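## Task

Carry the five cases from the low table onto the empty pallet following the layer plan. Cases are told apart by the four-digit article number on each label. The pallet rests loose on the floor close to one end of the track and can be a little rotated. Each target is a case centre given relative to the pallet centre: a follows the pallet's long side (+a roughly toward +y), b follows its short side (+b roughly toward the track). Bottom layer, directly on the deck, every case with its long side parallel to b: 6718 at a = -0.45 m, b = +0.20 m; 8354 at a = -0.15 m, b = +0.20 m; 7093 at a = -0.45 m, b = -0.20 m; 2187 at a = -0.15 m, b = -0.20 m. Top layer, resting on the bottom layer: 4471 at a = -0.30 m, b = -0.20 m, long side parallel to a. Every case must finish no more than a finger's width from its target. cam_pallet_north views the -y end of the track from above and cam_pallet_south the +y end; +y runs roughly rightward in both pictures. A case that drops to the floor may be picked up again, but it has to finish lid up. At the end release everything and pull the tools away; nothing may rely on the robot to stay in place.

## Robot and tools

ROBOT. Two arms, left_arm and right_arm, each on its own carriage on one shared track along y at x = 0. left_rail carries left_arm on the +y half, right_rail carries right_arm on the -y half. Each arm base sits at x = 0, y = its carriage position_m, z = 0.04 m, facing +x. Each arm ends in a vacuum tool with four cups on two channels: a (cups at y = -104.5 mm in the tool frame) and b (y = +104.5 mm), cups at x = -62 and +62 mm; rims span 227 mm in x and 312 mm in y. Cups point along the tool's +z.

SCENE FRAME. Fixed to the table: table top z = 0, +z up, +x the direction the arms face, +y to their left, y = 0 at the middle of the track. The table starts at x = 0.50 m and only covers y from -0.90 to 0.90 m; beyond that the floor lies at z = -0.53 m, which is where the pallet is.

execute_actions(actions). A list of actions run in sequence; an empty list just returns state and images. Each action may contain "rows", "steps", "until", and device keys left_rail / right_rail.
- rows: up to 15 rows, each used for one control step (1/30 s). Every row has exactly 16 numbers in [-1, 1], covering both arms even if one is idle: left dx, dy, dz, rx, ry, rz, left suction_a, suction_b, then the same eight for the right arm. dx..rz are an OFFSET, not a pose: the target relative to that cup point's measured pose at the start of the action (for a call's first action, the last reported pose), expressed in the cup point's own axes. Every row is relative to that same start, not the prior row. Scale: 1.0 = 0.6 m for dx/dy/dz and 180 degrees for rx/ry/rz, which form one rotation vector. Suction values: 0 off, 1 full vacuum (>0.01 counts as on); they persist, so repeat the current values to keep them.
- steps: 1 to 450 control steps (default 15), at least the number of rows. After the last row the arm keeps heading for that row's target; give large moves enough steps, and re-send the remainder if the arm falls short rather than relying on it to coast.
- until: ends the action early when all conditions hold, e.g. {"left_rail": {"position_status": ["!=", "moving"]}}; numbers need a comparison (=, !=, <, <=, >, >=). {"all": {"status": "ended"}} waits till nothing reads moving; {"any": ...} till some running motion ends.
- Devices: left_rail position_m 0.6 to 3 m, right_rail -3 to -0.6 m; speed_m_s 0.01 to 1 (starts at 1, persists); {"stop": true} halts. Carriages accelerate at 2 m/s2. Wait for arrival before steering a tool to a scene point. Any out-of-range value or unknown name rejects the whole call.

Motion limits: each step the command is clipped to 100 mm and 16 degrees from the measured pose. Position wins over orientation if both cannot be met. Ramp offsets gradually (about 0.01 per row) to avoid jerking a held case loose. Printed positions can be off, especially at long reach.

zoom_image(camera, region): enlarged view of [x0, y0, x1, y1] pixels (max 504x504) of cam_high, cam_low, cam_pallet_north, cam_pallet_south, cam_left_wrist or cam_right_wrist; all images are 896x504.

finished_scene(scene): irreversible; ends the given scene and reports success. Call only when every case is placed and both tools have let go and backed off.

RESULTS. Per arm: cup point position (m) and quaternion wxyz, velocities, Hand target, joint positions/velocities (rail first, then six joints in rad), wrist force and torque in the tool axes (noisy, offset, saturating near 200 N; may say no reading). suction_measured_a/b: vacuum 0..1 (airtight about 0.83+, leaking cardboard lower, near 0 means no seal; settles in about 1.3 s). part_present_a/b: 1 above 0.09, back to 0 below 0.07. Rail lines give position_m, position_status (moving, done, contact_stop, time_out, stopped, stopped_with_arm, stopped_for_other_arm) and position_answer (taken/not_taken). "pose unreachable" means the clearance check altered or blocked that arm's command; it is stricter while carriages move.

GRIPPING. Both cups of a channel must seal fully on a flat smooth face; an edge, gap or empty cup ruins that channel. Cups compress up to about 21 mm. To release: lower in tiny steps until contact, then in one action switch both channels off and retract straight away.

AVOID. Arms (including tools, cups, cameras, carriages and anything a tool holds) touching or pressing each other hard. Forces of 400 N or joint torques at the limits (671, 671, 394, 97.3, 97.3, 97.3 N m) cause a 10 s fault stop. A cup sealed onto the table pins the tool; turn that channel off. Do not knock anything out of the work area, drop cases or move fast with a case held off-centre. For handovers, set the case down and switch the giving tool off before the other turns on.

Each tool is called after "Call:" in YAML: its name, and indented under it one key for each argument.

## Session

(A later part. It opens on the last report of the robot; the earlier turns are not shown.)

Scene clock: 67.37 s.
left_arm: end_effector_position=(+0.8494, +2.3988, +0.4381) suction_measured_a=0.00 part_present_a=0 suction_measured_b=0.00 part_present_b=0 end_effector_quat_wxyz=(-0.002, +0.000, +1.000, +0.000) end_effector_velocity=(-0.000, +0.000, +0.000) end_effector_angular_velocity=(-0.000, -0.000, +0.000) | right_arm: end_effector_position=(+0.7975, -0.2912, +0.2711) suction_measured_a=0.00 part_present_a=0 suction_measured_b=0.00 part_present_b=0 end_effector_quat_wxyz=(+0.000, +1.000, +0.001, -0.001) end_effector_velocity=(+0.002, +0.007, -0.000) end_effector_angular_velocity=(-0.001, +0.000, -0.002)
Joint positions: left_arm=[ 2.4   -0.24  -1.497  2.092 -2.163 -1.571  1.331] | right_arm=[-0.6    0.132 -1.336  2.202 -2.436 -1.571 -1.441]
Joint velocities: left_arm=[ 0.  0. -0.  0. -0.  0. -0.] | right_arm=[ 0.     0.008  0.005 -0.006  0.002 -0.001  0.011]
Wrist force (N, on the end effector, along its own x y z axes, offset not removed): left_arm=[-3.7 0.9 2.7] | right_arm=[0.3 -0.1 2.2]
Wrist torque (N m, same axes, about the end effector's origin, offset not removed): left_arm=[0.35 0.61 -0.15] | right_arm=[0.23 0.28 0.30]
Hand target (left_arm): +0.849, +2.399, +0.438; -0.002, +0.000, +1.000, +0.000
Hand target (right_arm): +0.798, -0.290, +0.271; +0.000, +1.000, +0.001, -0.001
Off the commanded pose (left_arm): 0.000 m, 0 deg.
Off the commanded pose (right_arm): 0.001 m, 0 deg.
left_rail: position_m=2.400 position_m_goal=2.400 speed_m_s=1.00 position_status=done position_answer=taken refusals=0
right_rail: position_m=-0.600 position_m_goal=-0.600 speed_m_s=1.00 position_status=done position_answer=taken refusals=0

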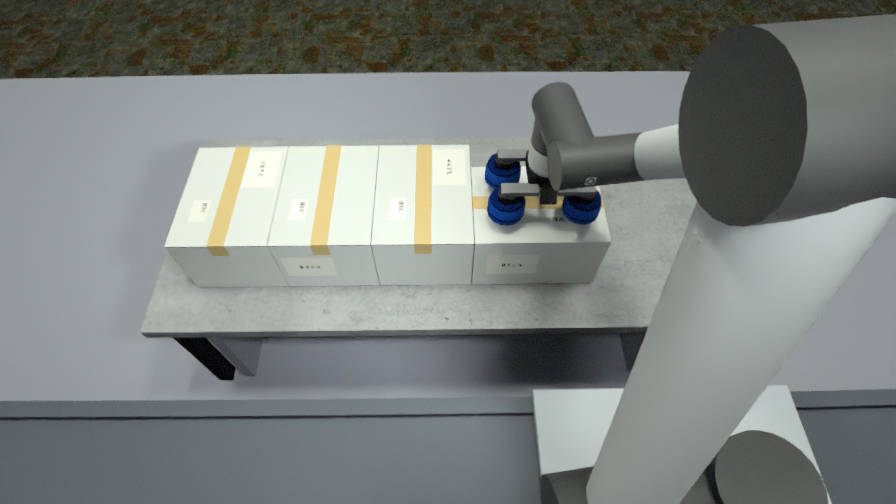

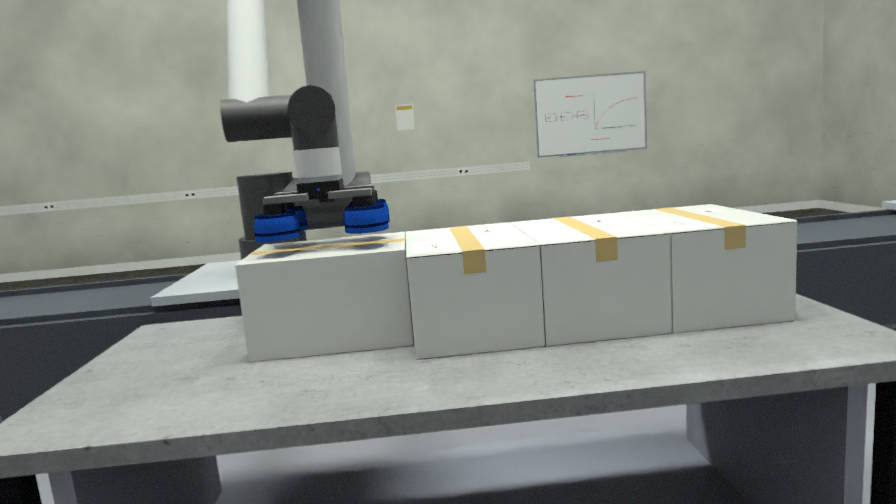

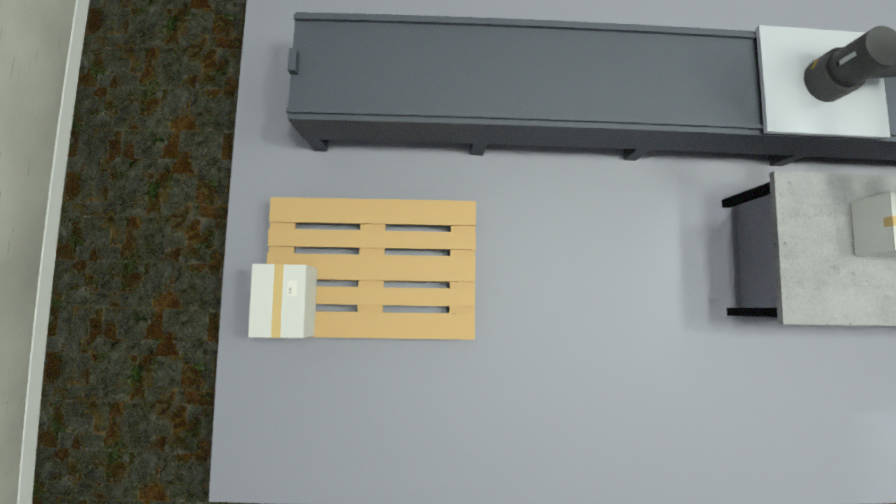

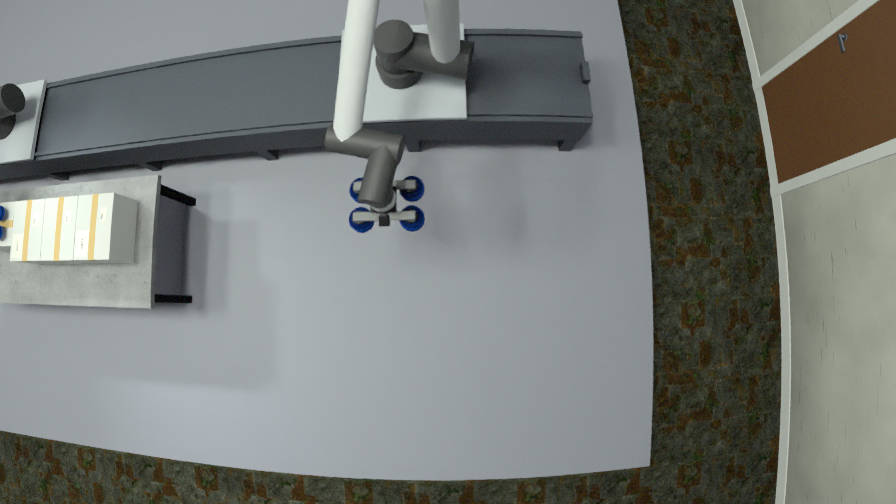

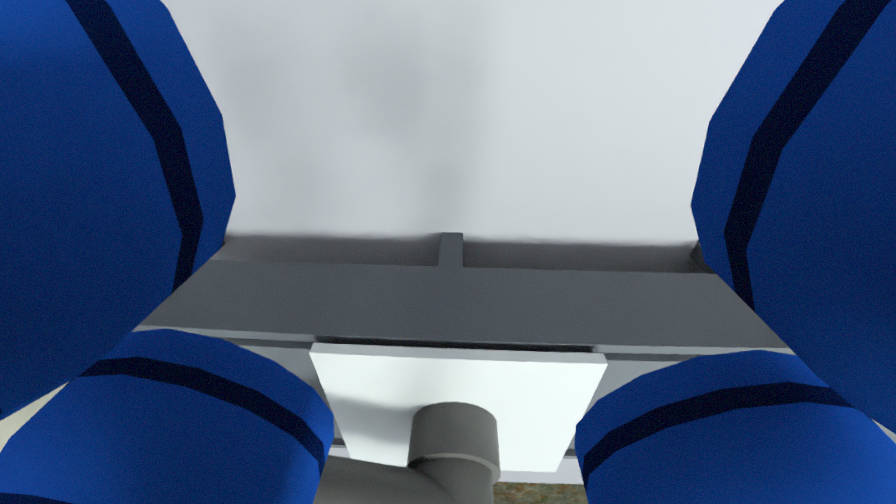

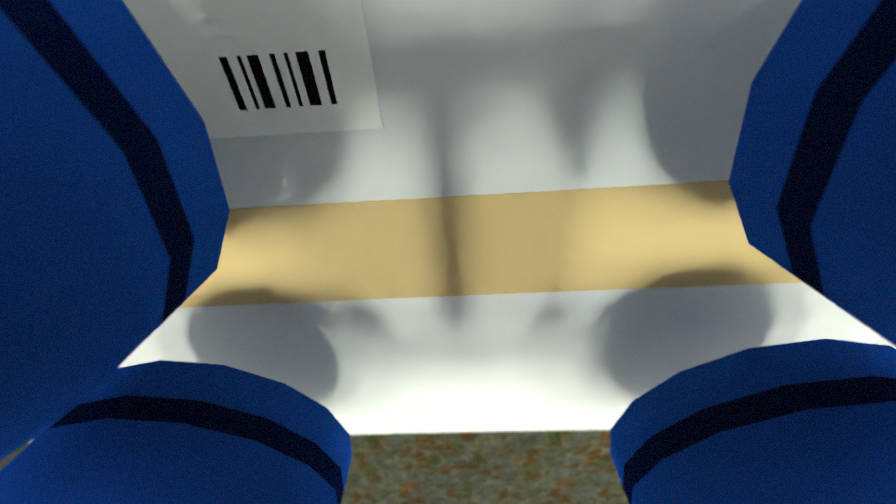

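Call:
execute_actions:
  actions:
    - {"rows":[[0,0,0,0,0,0,0,0,0,0,0.03,0,0,0,1,1],[0,0,0,0,0,0,0,0,0,0,0.055,0,0,0,1,1],[0,0,0,0,0,0,0,0,0,0,0.08,0,0,0,1,1]],"steps":27}
    - {"rows":[[0,0,0,0,0,0,0,0,0,0,-0.015,0,0,0,1,1],[0,0,0,0,0,0,0,0,0,0,-0.03,0,0,0,1,1],[0,0,0,0,0,0,0,0,0,0,-0.05,0,0,0,1,1]],"steps":10}
    - {"right_rail":{"position_m":-3.0},"rows":[[0,0,0,0,0,0,0,0,0,0.05,-0.01,0,0,0,1,1],[0,0,0,0,0,0,0,0,0,0.1,-0.01,0,0,0,1,1],[0,0,0,0,0,0,0,0,0,0.4,-0.01,0,0,0,1,1]],"steps":30}
    - {"rows":[[0,0,0,0,0,0,0,0,0.057,0.938,0.27,0,0,0.4975,1,1]],"steps":58}

Scene clock: 77.50 s.
left_arm: end_effector_position=(+0.8494, +2.3988, +0.4381) suction_measured_a=0.00 part_present_a=0 suction_measured_b=0.00 part_present_b=0 end_effector_quat_wxyz=(-0.002, +0.000, +1.000, +0.000) end_effector_velocity=(+0.000, -0.000, -0.000) end_effector_angular_velocity=(+0.000, +0.000, -0.000) | right_arm: end_effector_position=(+0.8313, -3.4941, +0.0929) suction_measured_a=1.00 part_present_a=1 suction_measured_b=1.00 part_present_b=1 end_effector_quat_wxyz=(+0.000, +0.710, -0.704, -0.001) end_effector_velocity=(-0.001, -0.004, +0.000) end_effector_angular_velocity=(-0.002, +0.002, -0.003)
Joint positions: left_arm=[ 2.4   -0.24  -1.497  2.092 -2.163 -1.571  1.331] | right_arm=[-3.    -0.745 -1.041  2.109 -2.638 -1.571 -0.755]
Joint velocities: left_arm=[ 0. -0.  0. -0.  0. -0.  0.] | right_arm=[-0.004  0.    -0.     0.     0.    -0.003  0.003]
Wrist force (N, on the end effector, along its own x y z axes, offset not removed): left_arm=[-4.1 2.0 10.2] | right_arm=[27.1 7.4 -29.9]
Wrist torque (N m, same axes, about the end effector's origin, offset not removed): left_arm=[0.76 0.92 -0.03] | right_arm=[-0.99 1.59 1.08]
Hand target (left_arm): +0.849, +2.399, +0.438; -0.002, +0.000, +1.000, +0.000
Hand target (right_arm): +0.831, -3.494, +0.093; +0.000, +0.710, -0.704, -0.001
Off the commanded pose (left_arm): 0.000 m, 0 deg.
Off the commanded pose (right_arm): 0.001 m, 0 deg.
left_rail: position_m=2.400 position_m_goal=2.400 speed_m_s=1.00 position_status=done position_answer=taken refusals=0
right_rail: position_m=-3.000 position_m_goal=-3.000 speed_m_s=1.00 position_status=moving position_answer=taken refusals=0

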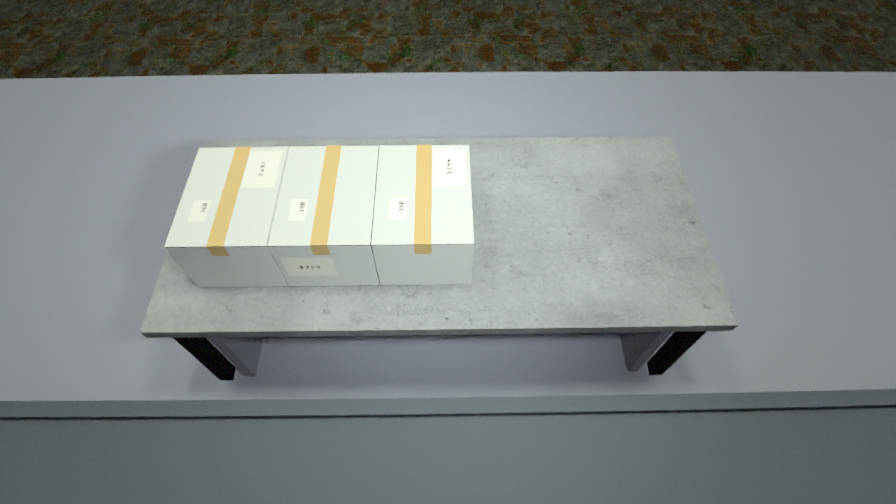

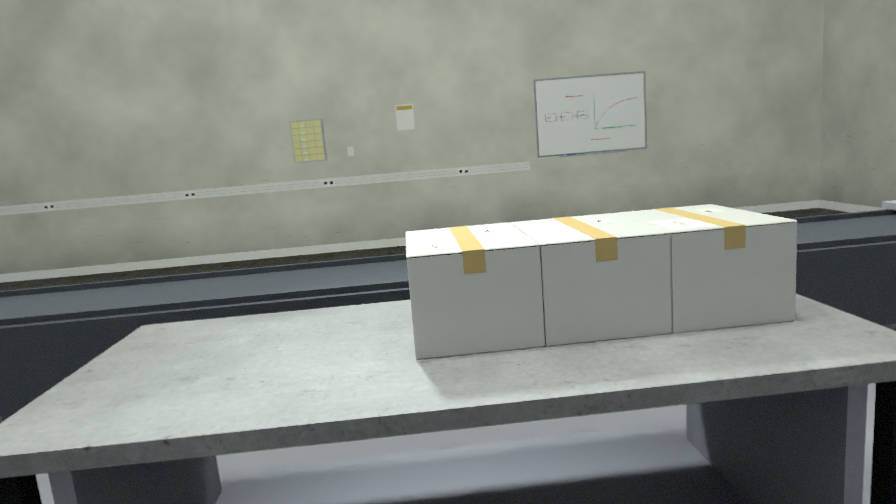

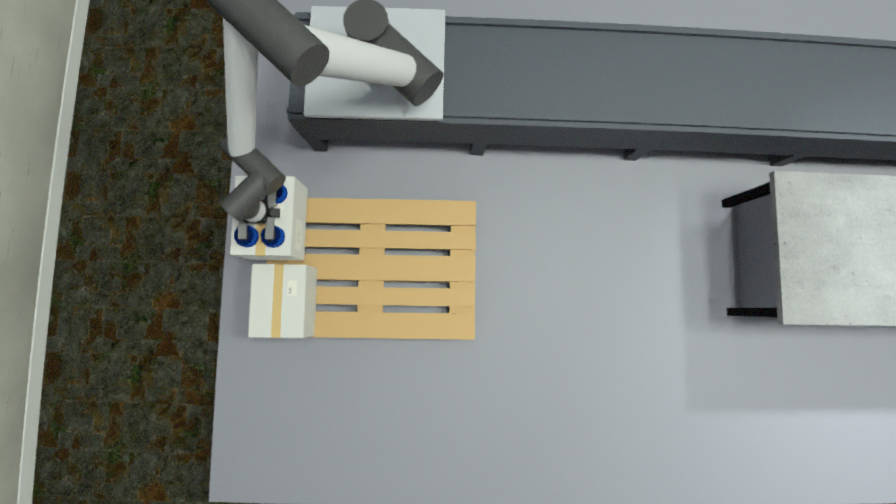

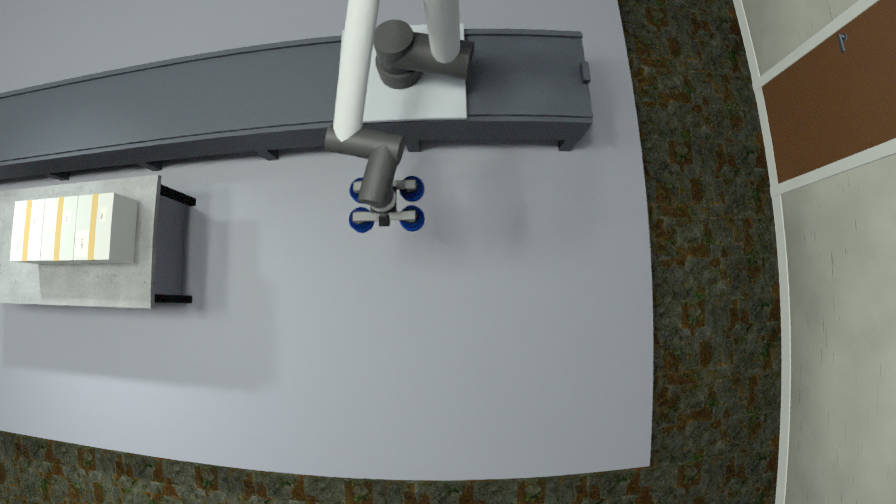

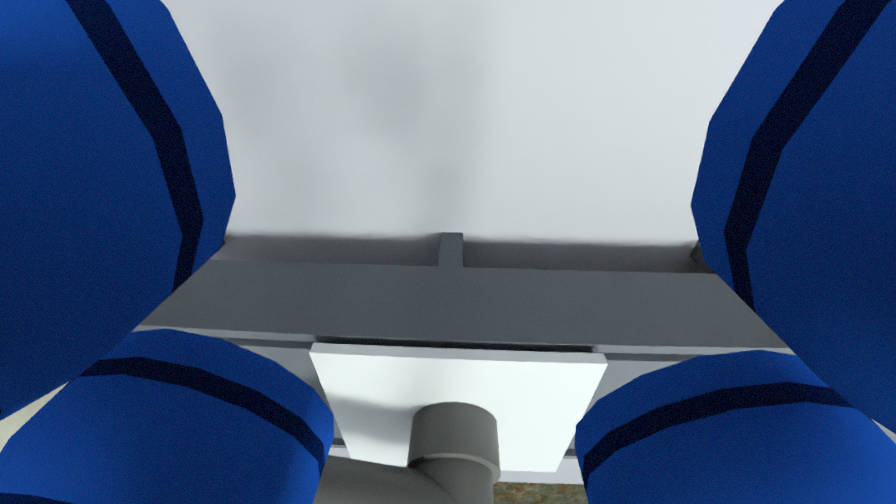

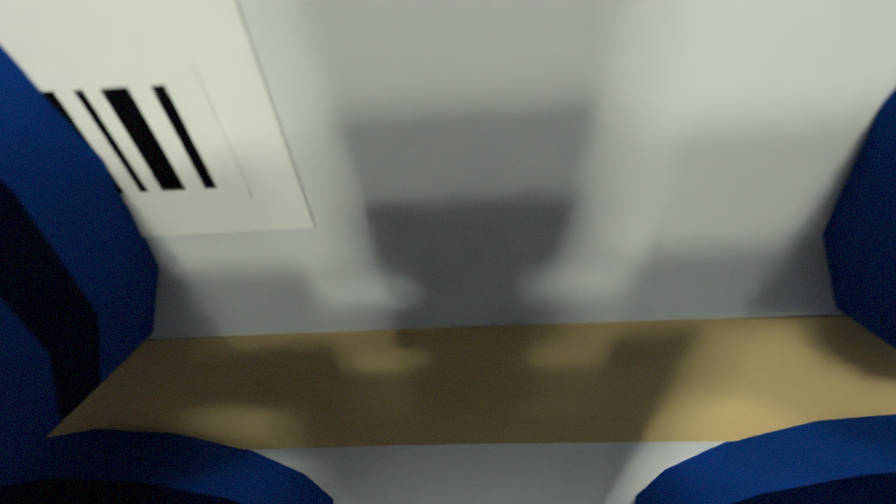

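Call:
execute_actions:
  actions:
    - {"rows":[[0,0,0,0,0,0,0,0,-0.002,0,0.05,0,0,0,1,1],[0,0,0,0,0,0,0,0,-0.002,0,0.1,0,0,0,1,1],[0,0,0,0,0,0,0,0,-0.002,0,0.443,0,0,0,1,1]],"steps":33}

Call:
zoom_image:
  camera: "cam_pallet_north"
  region: [240,185,400,345]

Scene clock: 82.10 s.
left_arm: end_effector_position=(+0.8494, +2.3988, +0.4381) suction_measured_a=0.00 part_present_a=0 suction_measured_b=0.00 part_present_b=0 end_effector_quat_wxyz=(-0.002, +0.000, +1.000, +0.000) end_effector_velocity=(+0.000, +0.000, -0.000) end_effector_angular_velocity=(-0.000, +0.000, -0.000) | right_arm: end_effector_position=(+0.8311, -3.4927, -0.1728) suction_measured_a=1.00 part_present_a=1 suction_measured_b=1.00 part_present_b=1 end_effector_quat_wxyz=(+0.000, +0.710, -0.704, -0.001) end_effector_velocity=(+0.001, -0.000, -0.003) end_effector_angular_velocity=(-0.000, -0.000, +0.000)
Joint positions: left_arm=[ 2.4   -0.24  -1.497  2.092 -2.163 -1.571  1.331] | right_arm=[-3.    -0.744 -0.702  2.096 -2.964 -1.571 -0.754]
Joint velocities: left_arm=[ 0.  0.  0.  0. -0. -0.  0.] | right_arm=[ 0.     0.     0.004 -0.002 -0.002  0.     0.   ]
Wrist force (N, on the end effector, along its own x y z axes, offset not removed): left_arm=[2.7 -0.8 3.3] | right_arm=[-2.9 1.0 -26.0]
Wrist torque (N m, same axes, about the end effector's origin, offset not removed): left_arm=[0.30 -0.43 -0.08] | right_arm=[-2.21 1.34 0.47]
Hand target (left_arm): +0.849, +2.399, +0.438; -0.002, +0.000, +1.000, +0.000
Hand target (right_arm): +0.831, -3.493, -0.173; +0.000, +0.710, -0.704, -0.001
Off the commanded pose (left_arm): 0.000 m, 0 deg.
Off the commanded pose (right_arm): 0.000 m, 0 deg.
left_rail: position_m=2.400 position_m_goal=2.400 speed_m_s=1.00 position_status=done position_answer=taken refusals=0
right_rail: position_m=-3.000 position_m_goal=-3.000 speed_m_s=1.00 position_status=done position_answer=taken refusals=0

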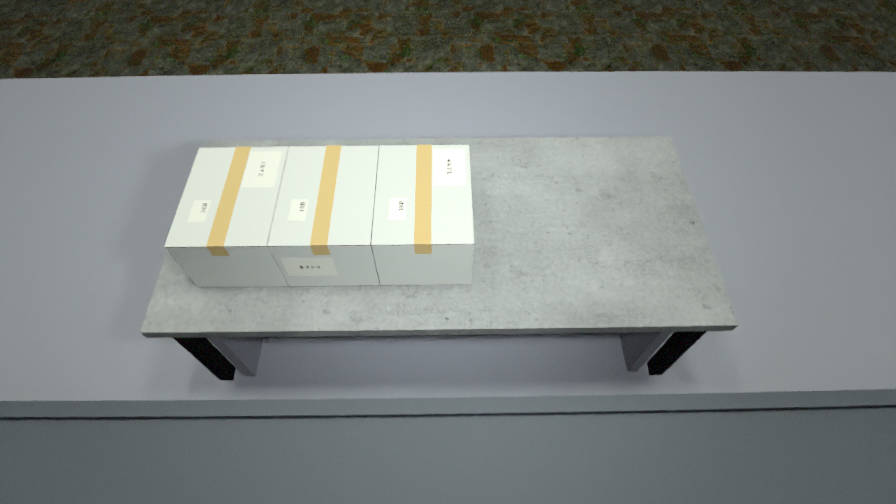

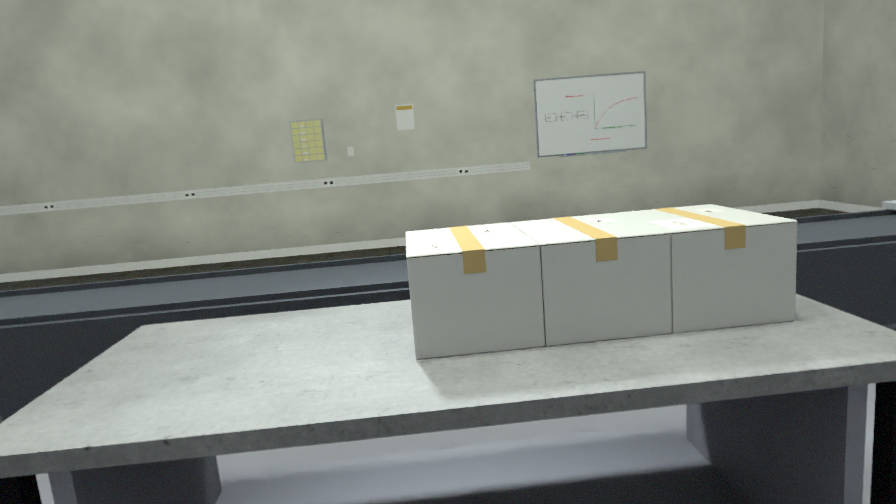

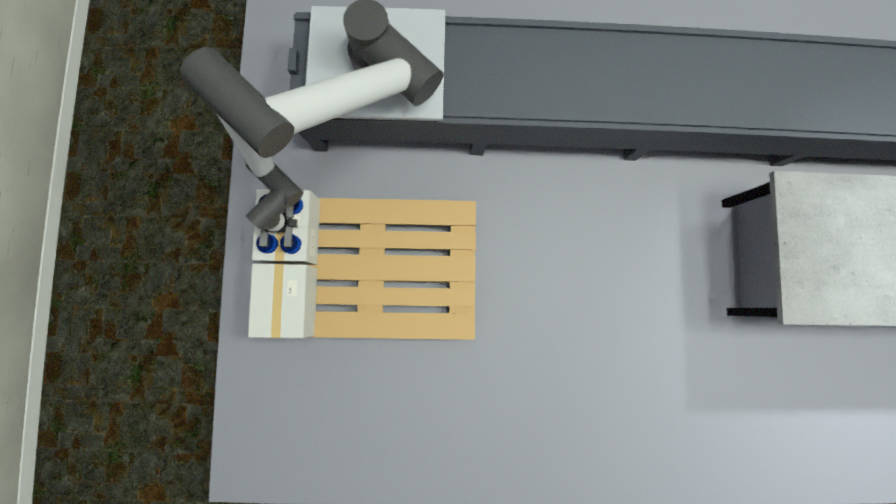

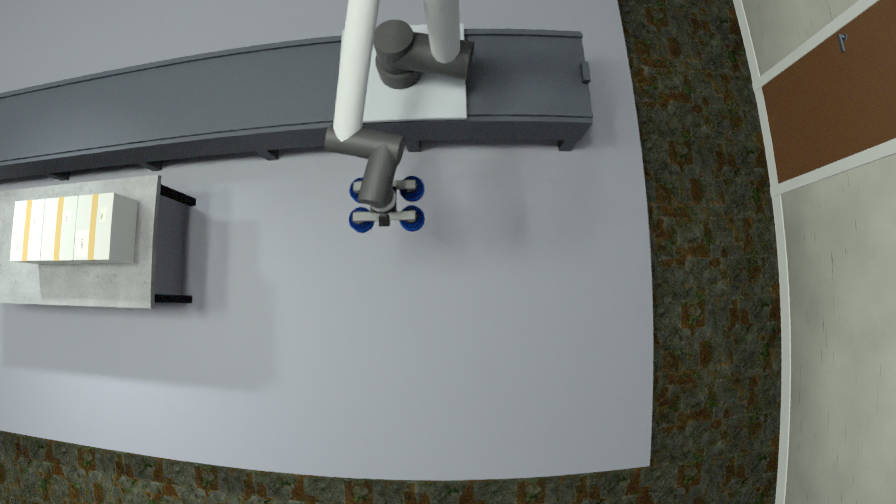

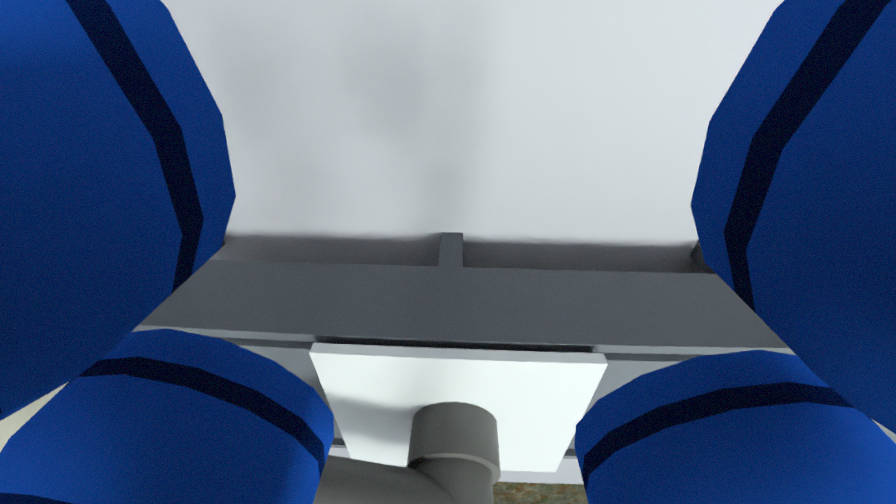

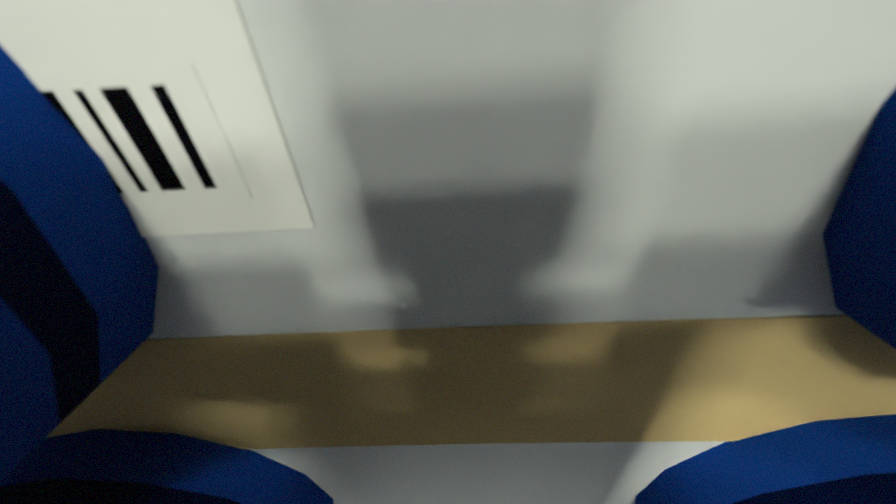

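Region (240, 185, 400, 345) of cam_pallet_north's 896x504 image, scaled by 3.150, with more detail than that image has.

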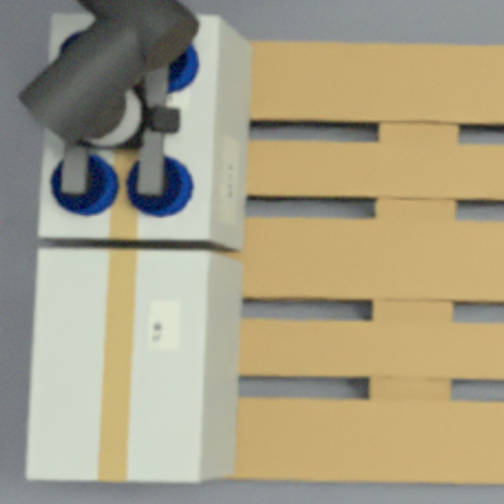

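Call:
execute_actions:
  actions:
    - {"rows":[[0,0,0,0,0,0,0,0,-0.002,-0.006,0,0,0,0,1,1],[0,0,0,0,0,0,0,0,-0.002,-0.006,0,0,0,0,1,1],[0,0,0,0,0,0,0,0,-0.002,-0.006,0,0,0,0,1,1],[0,0,0,0,0,0,0,0,-0.002,-0.006,0.0065,0,0,0,1,1]],"steps":13}
    - {"rows":[[0,0,0,0,0,0,0,0,0,0,0,0,0,0,0,0],[0,0,0,0,0,0,0,0,0,0,-0.003,0,0,0,0,0],[0,0,0,0,0,0,0,0,0,0,-0.007,0,0,0,0,0],[0,0,0,0,0,0,0,0,0,0,-0.012,0,0,0,0,0],[0,0,0,0,0,0,0,0,0,0,-0.018,0,0,0,0,0],[0,0,0,0,0,0,0,0,0,0,-0.025,0,0,0,0,0],[0,0,0,0,0,0,0,0,0,0,-0.033,0,0,0,0,0],[0,0,0,0,0,0,0,0,0,0,-0.045,0,0,0,0,0],[0,0,0,0,0,0,0,0,0,0,-0.06,0,0,0,0,0],[0,0,0,0,0,0,0,0,0,0,-0.09,0,0,0.003,0,0]],"steps":17}
    - {"right_rail":{"position_m":-0.6},"rows":[[0,0,0,0,0,0,0,0,-0.86,-0.015,-0.7,0,0,0,0,0]],"steps":50}
    - {"rows":[[0,0,0,0,0,0,0,0,-1,0,0,0,0,0,0,0]],"steps":45}
    - {"rows":[[0,0,0,0,0,0,0,0,-1,0,0.035,0,0,0,0,0]],"steps":47}

Scene clock: 98.77 s.
left_arm: end_effector_position=(+0.8494, +2.3988, +0.4381) suction_measured_a=0.00 part_present_a=0 suction_measured_b=0.00 part_present_b=0 end_effector_quat_wxyz=(-0.002, +0.000, +1.000, +0.000) end_effector_velocity=(-0.000, +0.000, +0.000) end_effector_angular_velocity=(-0.000, -0.000, +0.000) | right_arm: end_effector_position=(+0.8426, +0.6202, +0.2713) suction_measured_a=0.00 part_present_a=0 suction_measured_b=0.00 part_present_b=0 end_effector_quat_wxyz=(-0.000, +0.708, -0.706, +0.000) end_effector_velocity=(+0.005, +0.013, +0.000) end_effector_angular_velocity=(-0.004, +0.003, -0.001)
Joint positions: left_arm=[ 2.4   -0.24  -1.497  2.092 -2.163 -1.571  1.331] | right_arm=[-0.6    0.831 -0.73   1.142 -1.983 -1.571  0.829]
Joint velocities: left_arm=[ 0.  0. -0. -0. -0.  0. -0.] | right_arm=[ 0.     0.003  0.017 -0.034  0.022 -0.001  0.004]
Wrist force (N, on the end effector, along its own x y z axes, offset not removed): left_arm=[-3.4 1.7 -1.9] | right_arm=[0.8 -0.7 1.8]
Wrist torque (N m, same axes, about the end effector's origin, offset not removed): left_arm=[0.22 0.55 -0.28] | right_arm=[0.06 0.17 0.20]
Hand target (left_arm): +0.849, +2.399, +0.438; -0.002, +0.000, +1.000, +0.000
Hand target (right_arm): +0.843, +0.622, +0.271; -0.000, +0.708, -0.706, +0.000
Off the commanded pose (left_arm): 0.000 m, 0 deg.
Off the commanded pose (right_arm): 0.002 m, 0 deg.
left_rail: position_m=2.400 position_m_goal=2.400 speed_m_s=1.00 position_status=done position_answer=taken refusals=0
right_rail: position_m=-0.600 position_m_goal=-0.600 speed_m_s=1.00 position_status=done position_answer=taken refusals=0

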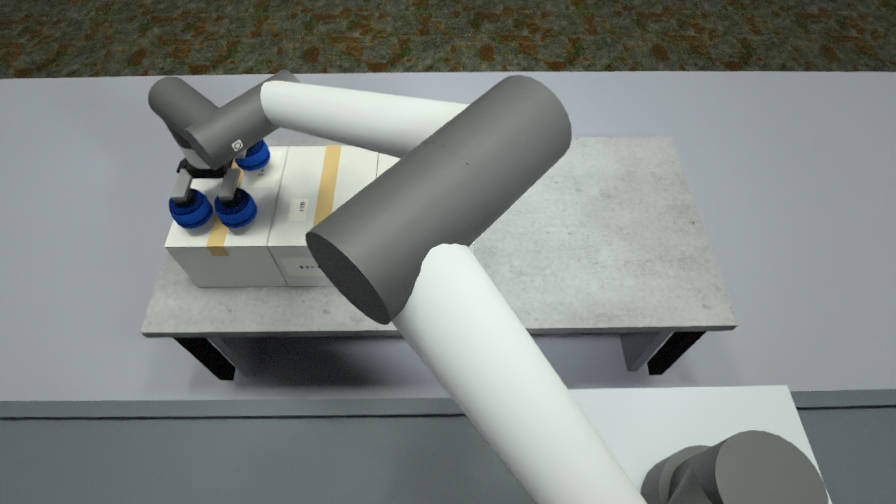

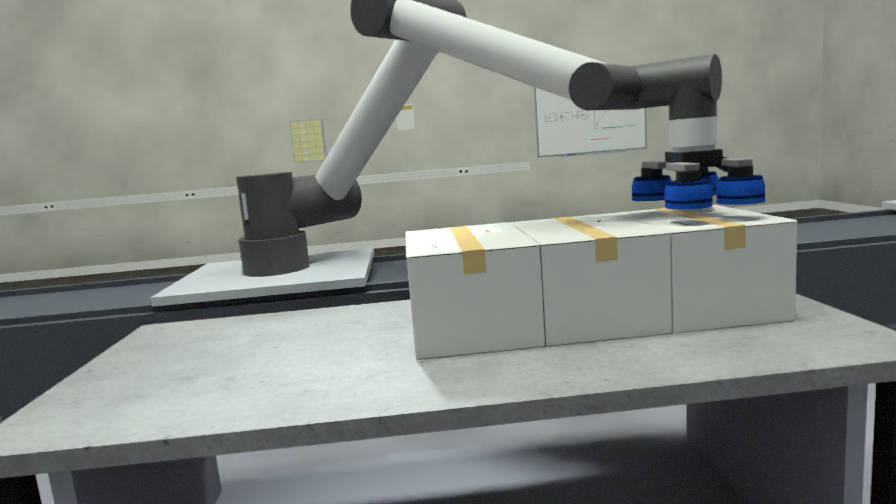

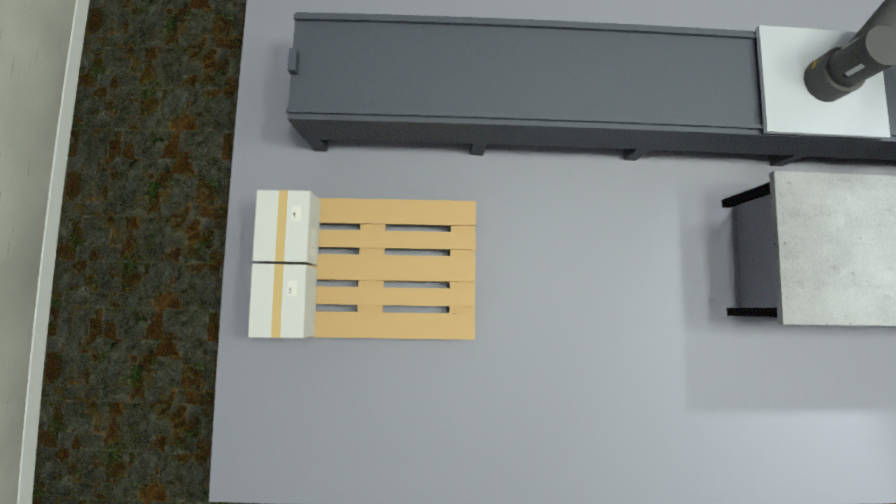

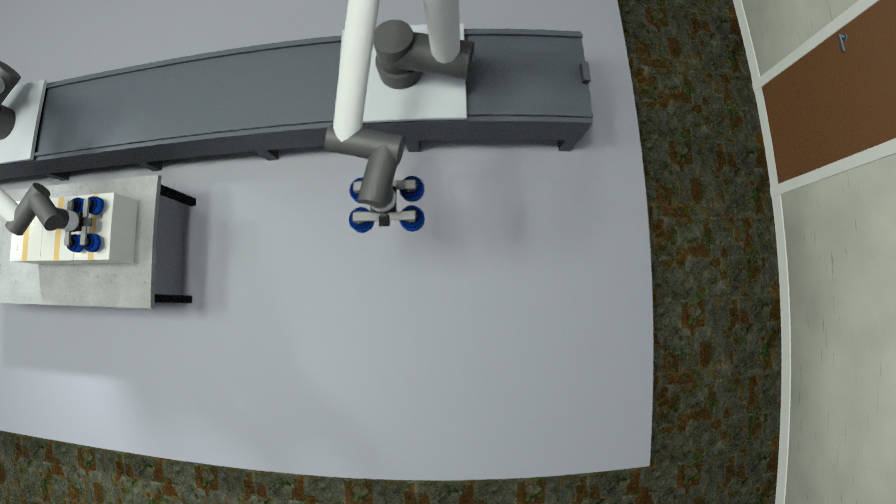

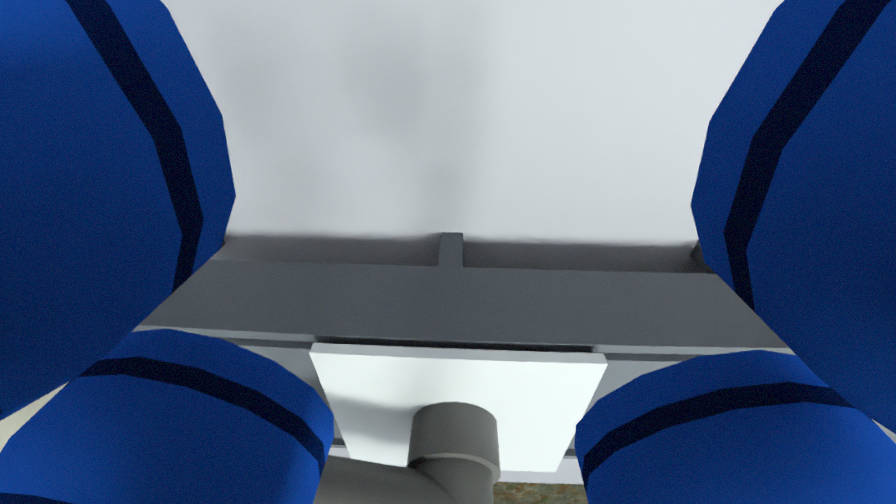

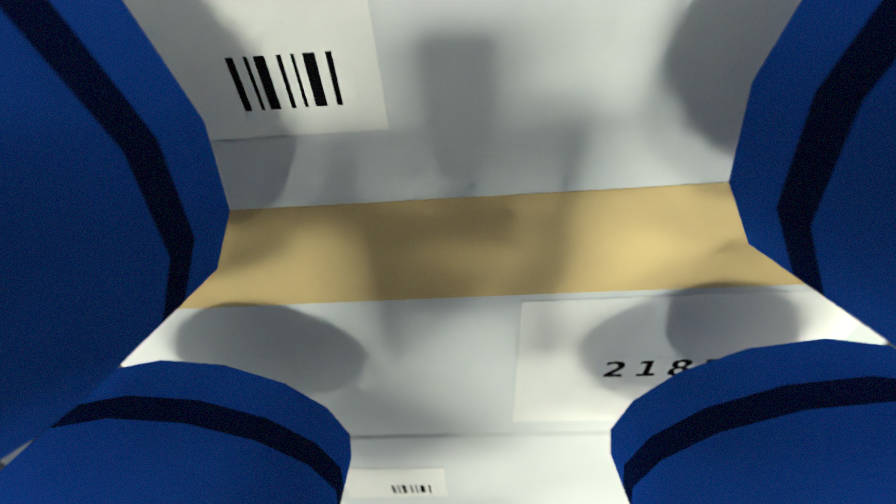

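Call:
execute_actions:
  actions:
    - {"rows":[[0,0,0,0,0,0,0,0,0.001,-0.003,0.03,0,0,0.001,1,1],[0,0,0,0,0,0,0,0,0.001,-0.003,0.055,0,0,0.001,1,1],[0,0,0,0,0,0,0,0,0.001,-0.003,0.08,0,0,0.001,1,1]],"steps":27}
    - {"rows":[[0,0,0,0,0,0,0,0,-0.005,0,-0.015,0,0,0,1,1],[0,0,0,0,0,0,0,0,-0.01,0,-0.04,0,0,0,1,1],[0,0,0,0,0,0,0,0,-0.015,0,-0.08,0,0,0,1,1],[0,0,0,0,0,0,0,0,-0.015,0,-0.45,0,0,0,1,1]],"steps":30}
    - {"right_rail":{"position_m":-3.0},"rows":[[0,0,0,0,0,0,0,0,0.05,0,0,0,0,0,1,1],[0,0,0,0,0,0,0,0,0.1,0,0,0,0,0,1,1],[0,0,0,0,0,0,0,0,0.76,0,0,0,0,0,1,1]],"steps":38}
    - {"rows":[[0,0,0,0,0,0,0,0,0.76,-0.32,0.5,0,0,0,1,1]],"steps":43}
    - {"rows":[[0,0,0,0,0,0,0,0,0.76,-0.32,0.555,0,0,-0.003,1,1]],"steps":45}

Scene clock: 112.13 s.
left_arm: end_effector_position=(+0.8494, +2.3988, +0.4381) suction_measured_a=0.00 part_present_a=0 suction_measured_b=0.00 part_present_b=0 end_effector_quat_wxyz=(-0.002, +0.000, +1.000, +0.000) end_effector_velocity=(+0.000, -0.000, -0.000) end_effector_angular_velocity=(+0.000, +0.000, -0.000) | right_arm: end_effector_position=(+1.2226, -3.1363, -0.1403) suction_measured_a=1.00 part_present_a=1 suction_measured_b=1.00 part_present_b=1 end_effector_quat_wxyz=(-0.000, +0.710, -0.704, -0.000) end_effector_velocity=(+0.008, -0.008, -0.007) end_effector_angular_velocity=(+0.000, +0.000, +0.001)
Joint positions: left_arm=[ 2.4   -0.24  -1.497  2.092 -2.163 -1.571  1.331] | right_arm=[-3.    -0.275 -0.629  1.687 -2.628 -1.57  -0.283]
Joint velocities: left_arm=[ 0. -0.  0. -0.  0. -0. -0.] | right_arm=[ 0.    -0.004  0.013 -0.017  0.004 -0.    -0.005]
Wrist force (N, on the end effector, along its own x y z axes, offset not removed): left_arm=[3.7 1.2 3.0] | right_arm=[-0.6 0.6 -26.3]
Wrist torque (N m, same axes, about the end effector's origin, offset not removed): left_arm=[0.45 -0.17 -0.24] | right_arm=[3.01 0.32 0.08]
Hand target (left_arm): +0.849, +2.399, +0.438; -0.002, +0.000, +1.000, +0.000
Hand target (right_arm): +1.223, -3.137, -0.141; +0.000, +0.710, -0.704, -0.000
Off the commanded pose (left_arm): 0.000 m, 0 deg.
Off the commanded pose (right_arm): 0.002 m, 0 deg.
left_rail: position_m=2.400 position_m_goal=2.400 speed_m_s=1.00 position_status=done position_answer=taken refusals=0
right_rail: position_m=-3.000 position_m_goal=-3.000 speed_m_s=1.00 position_status=done position_answer=taken refusals=0

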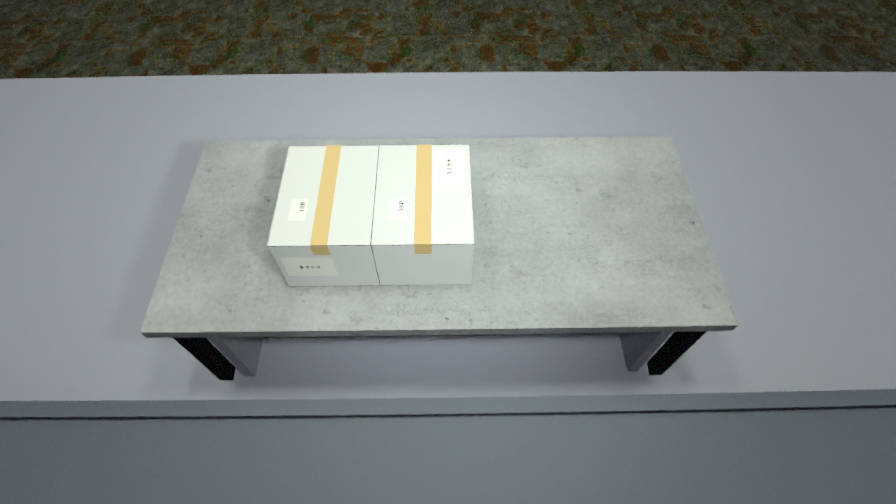

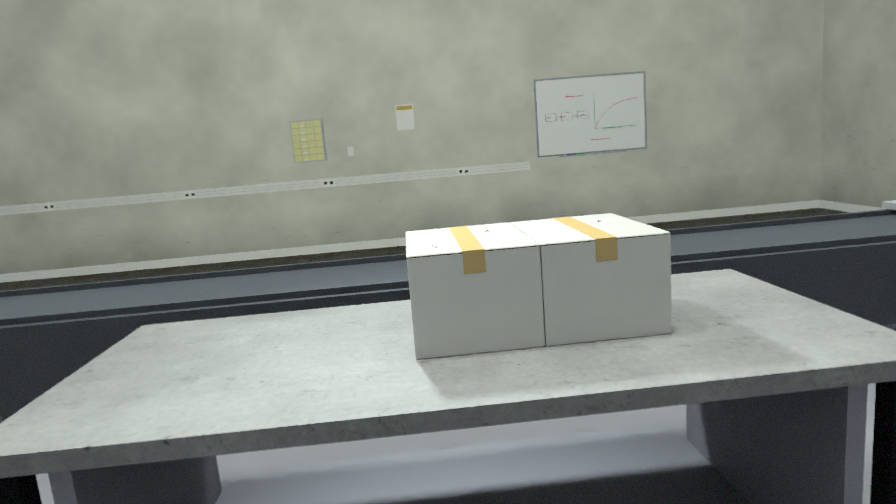

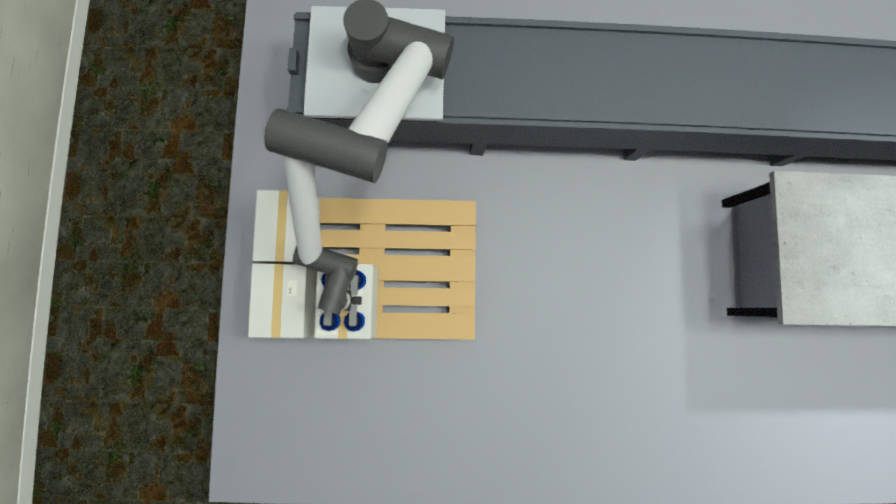

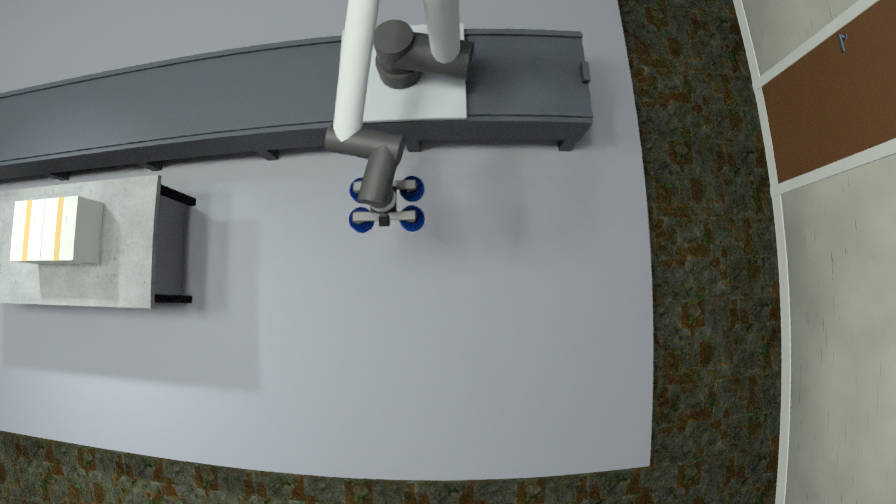

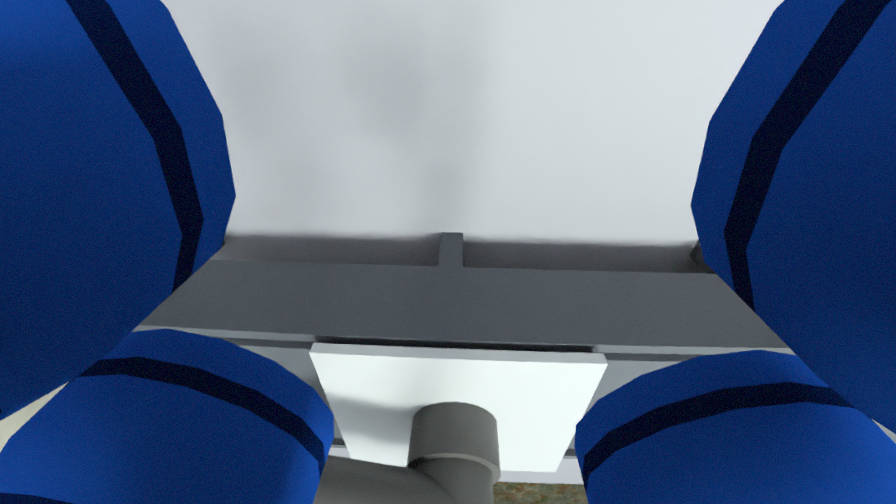

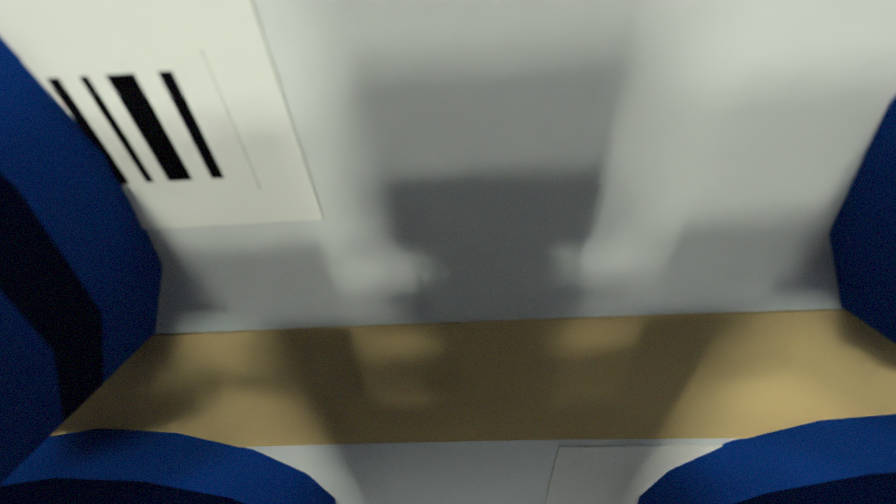

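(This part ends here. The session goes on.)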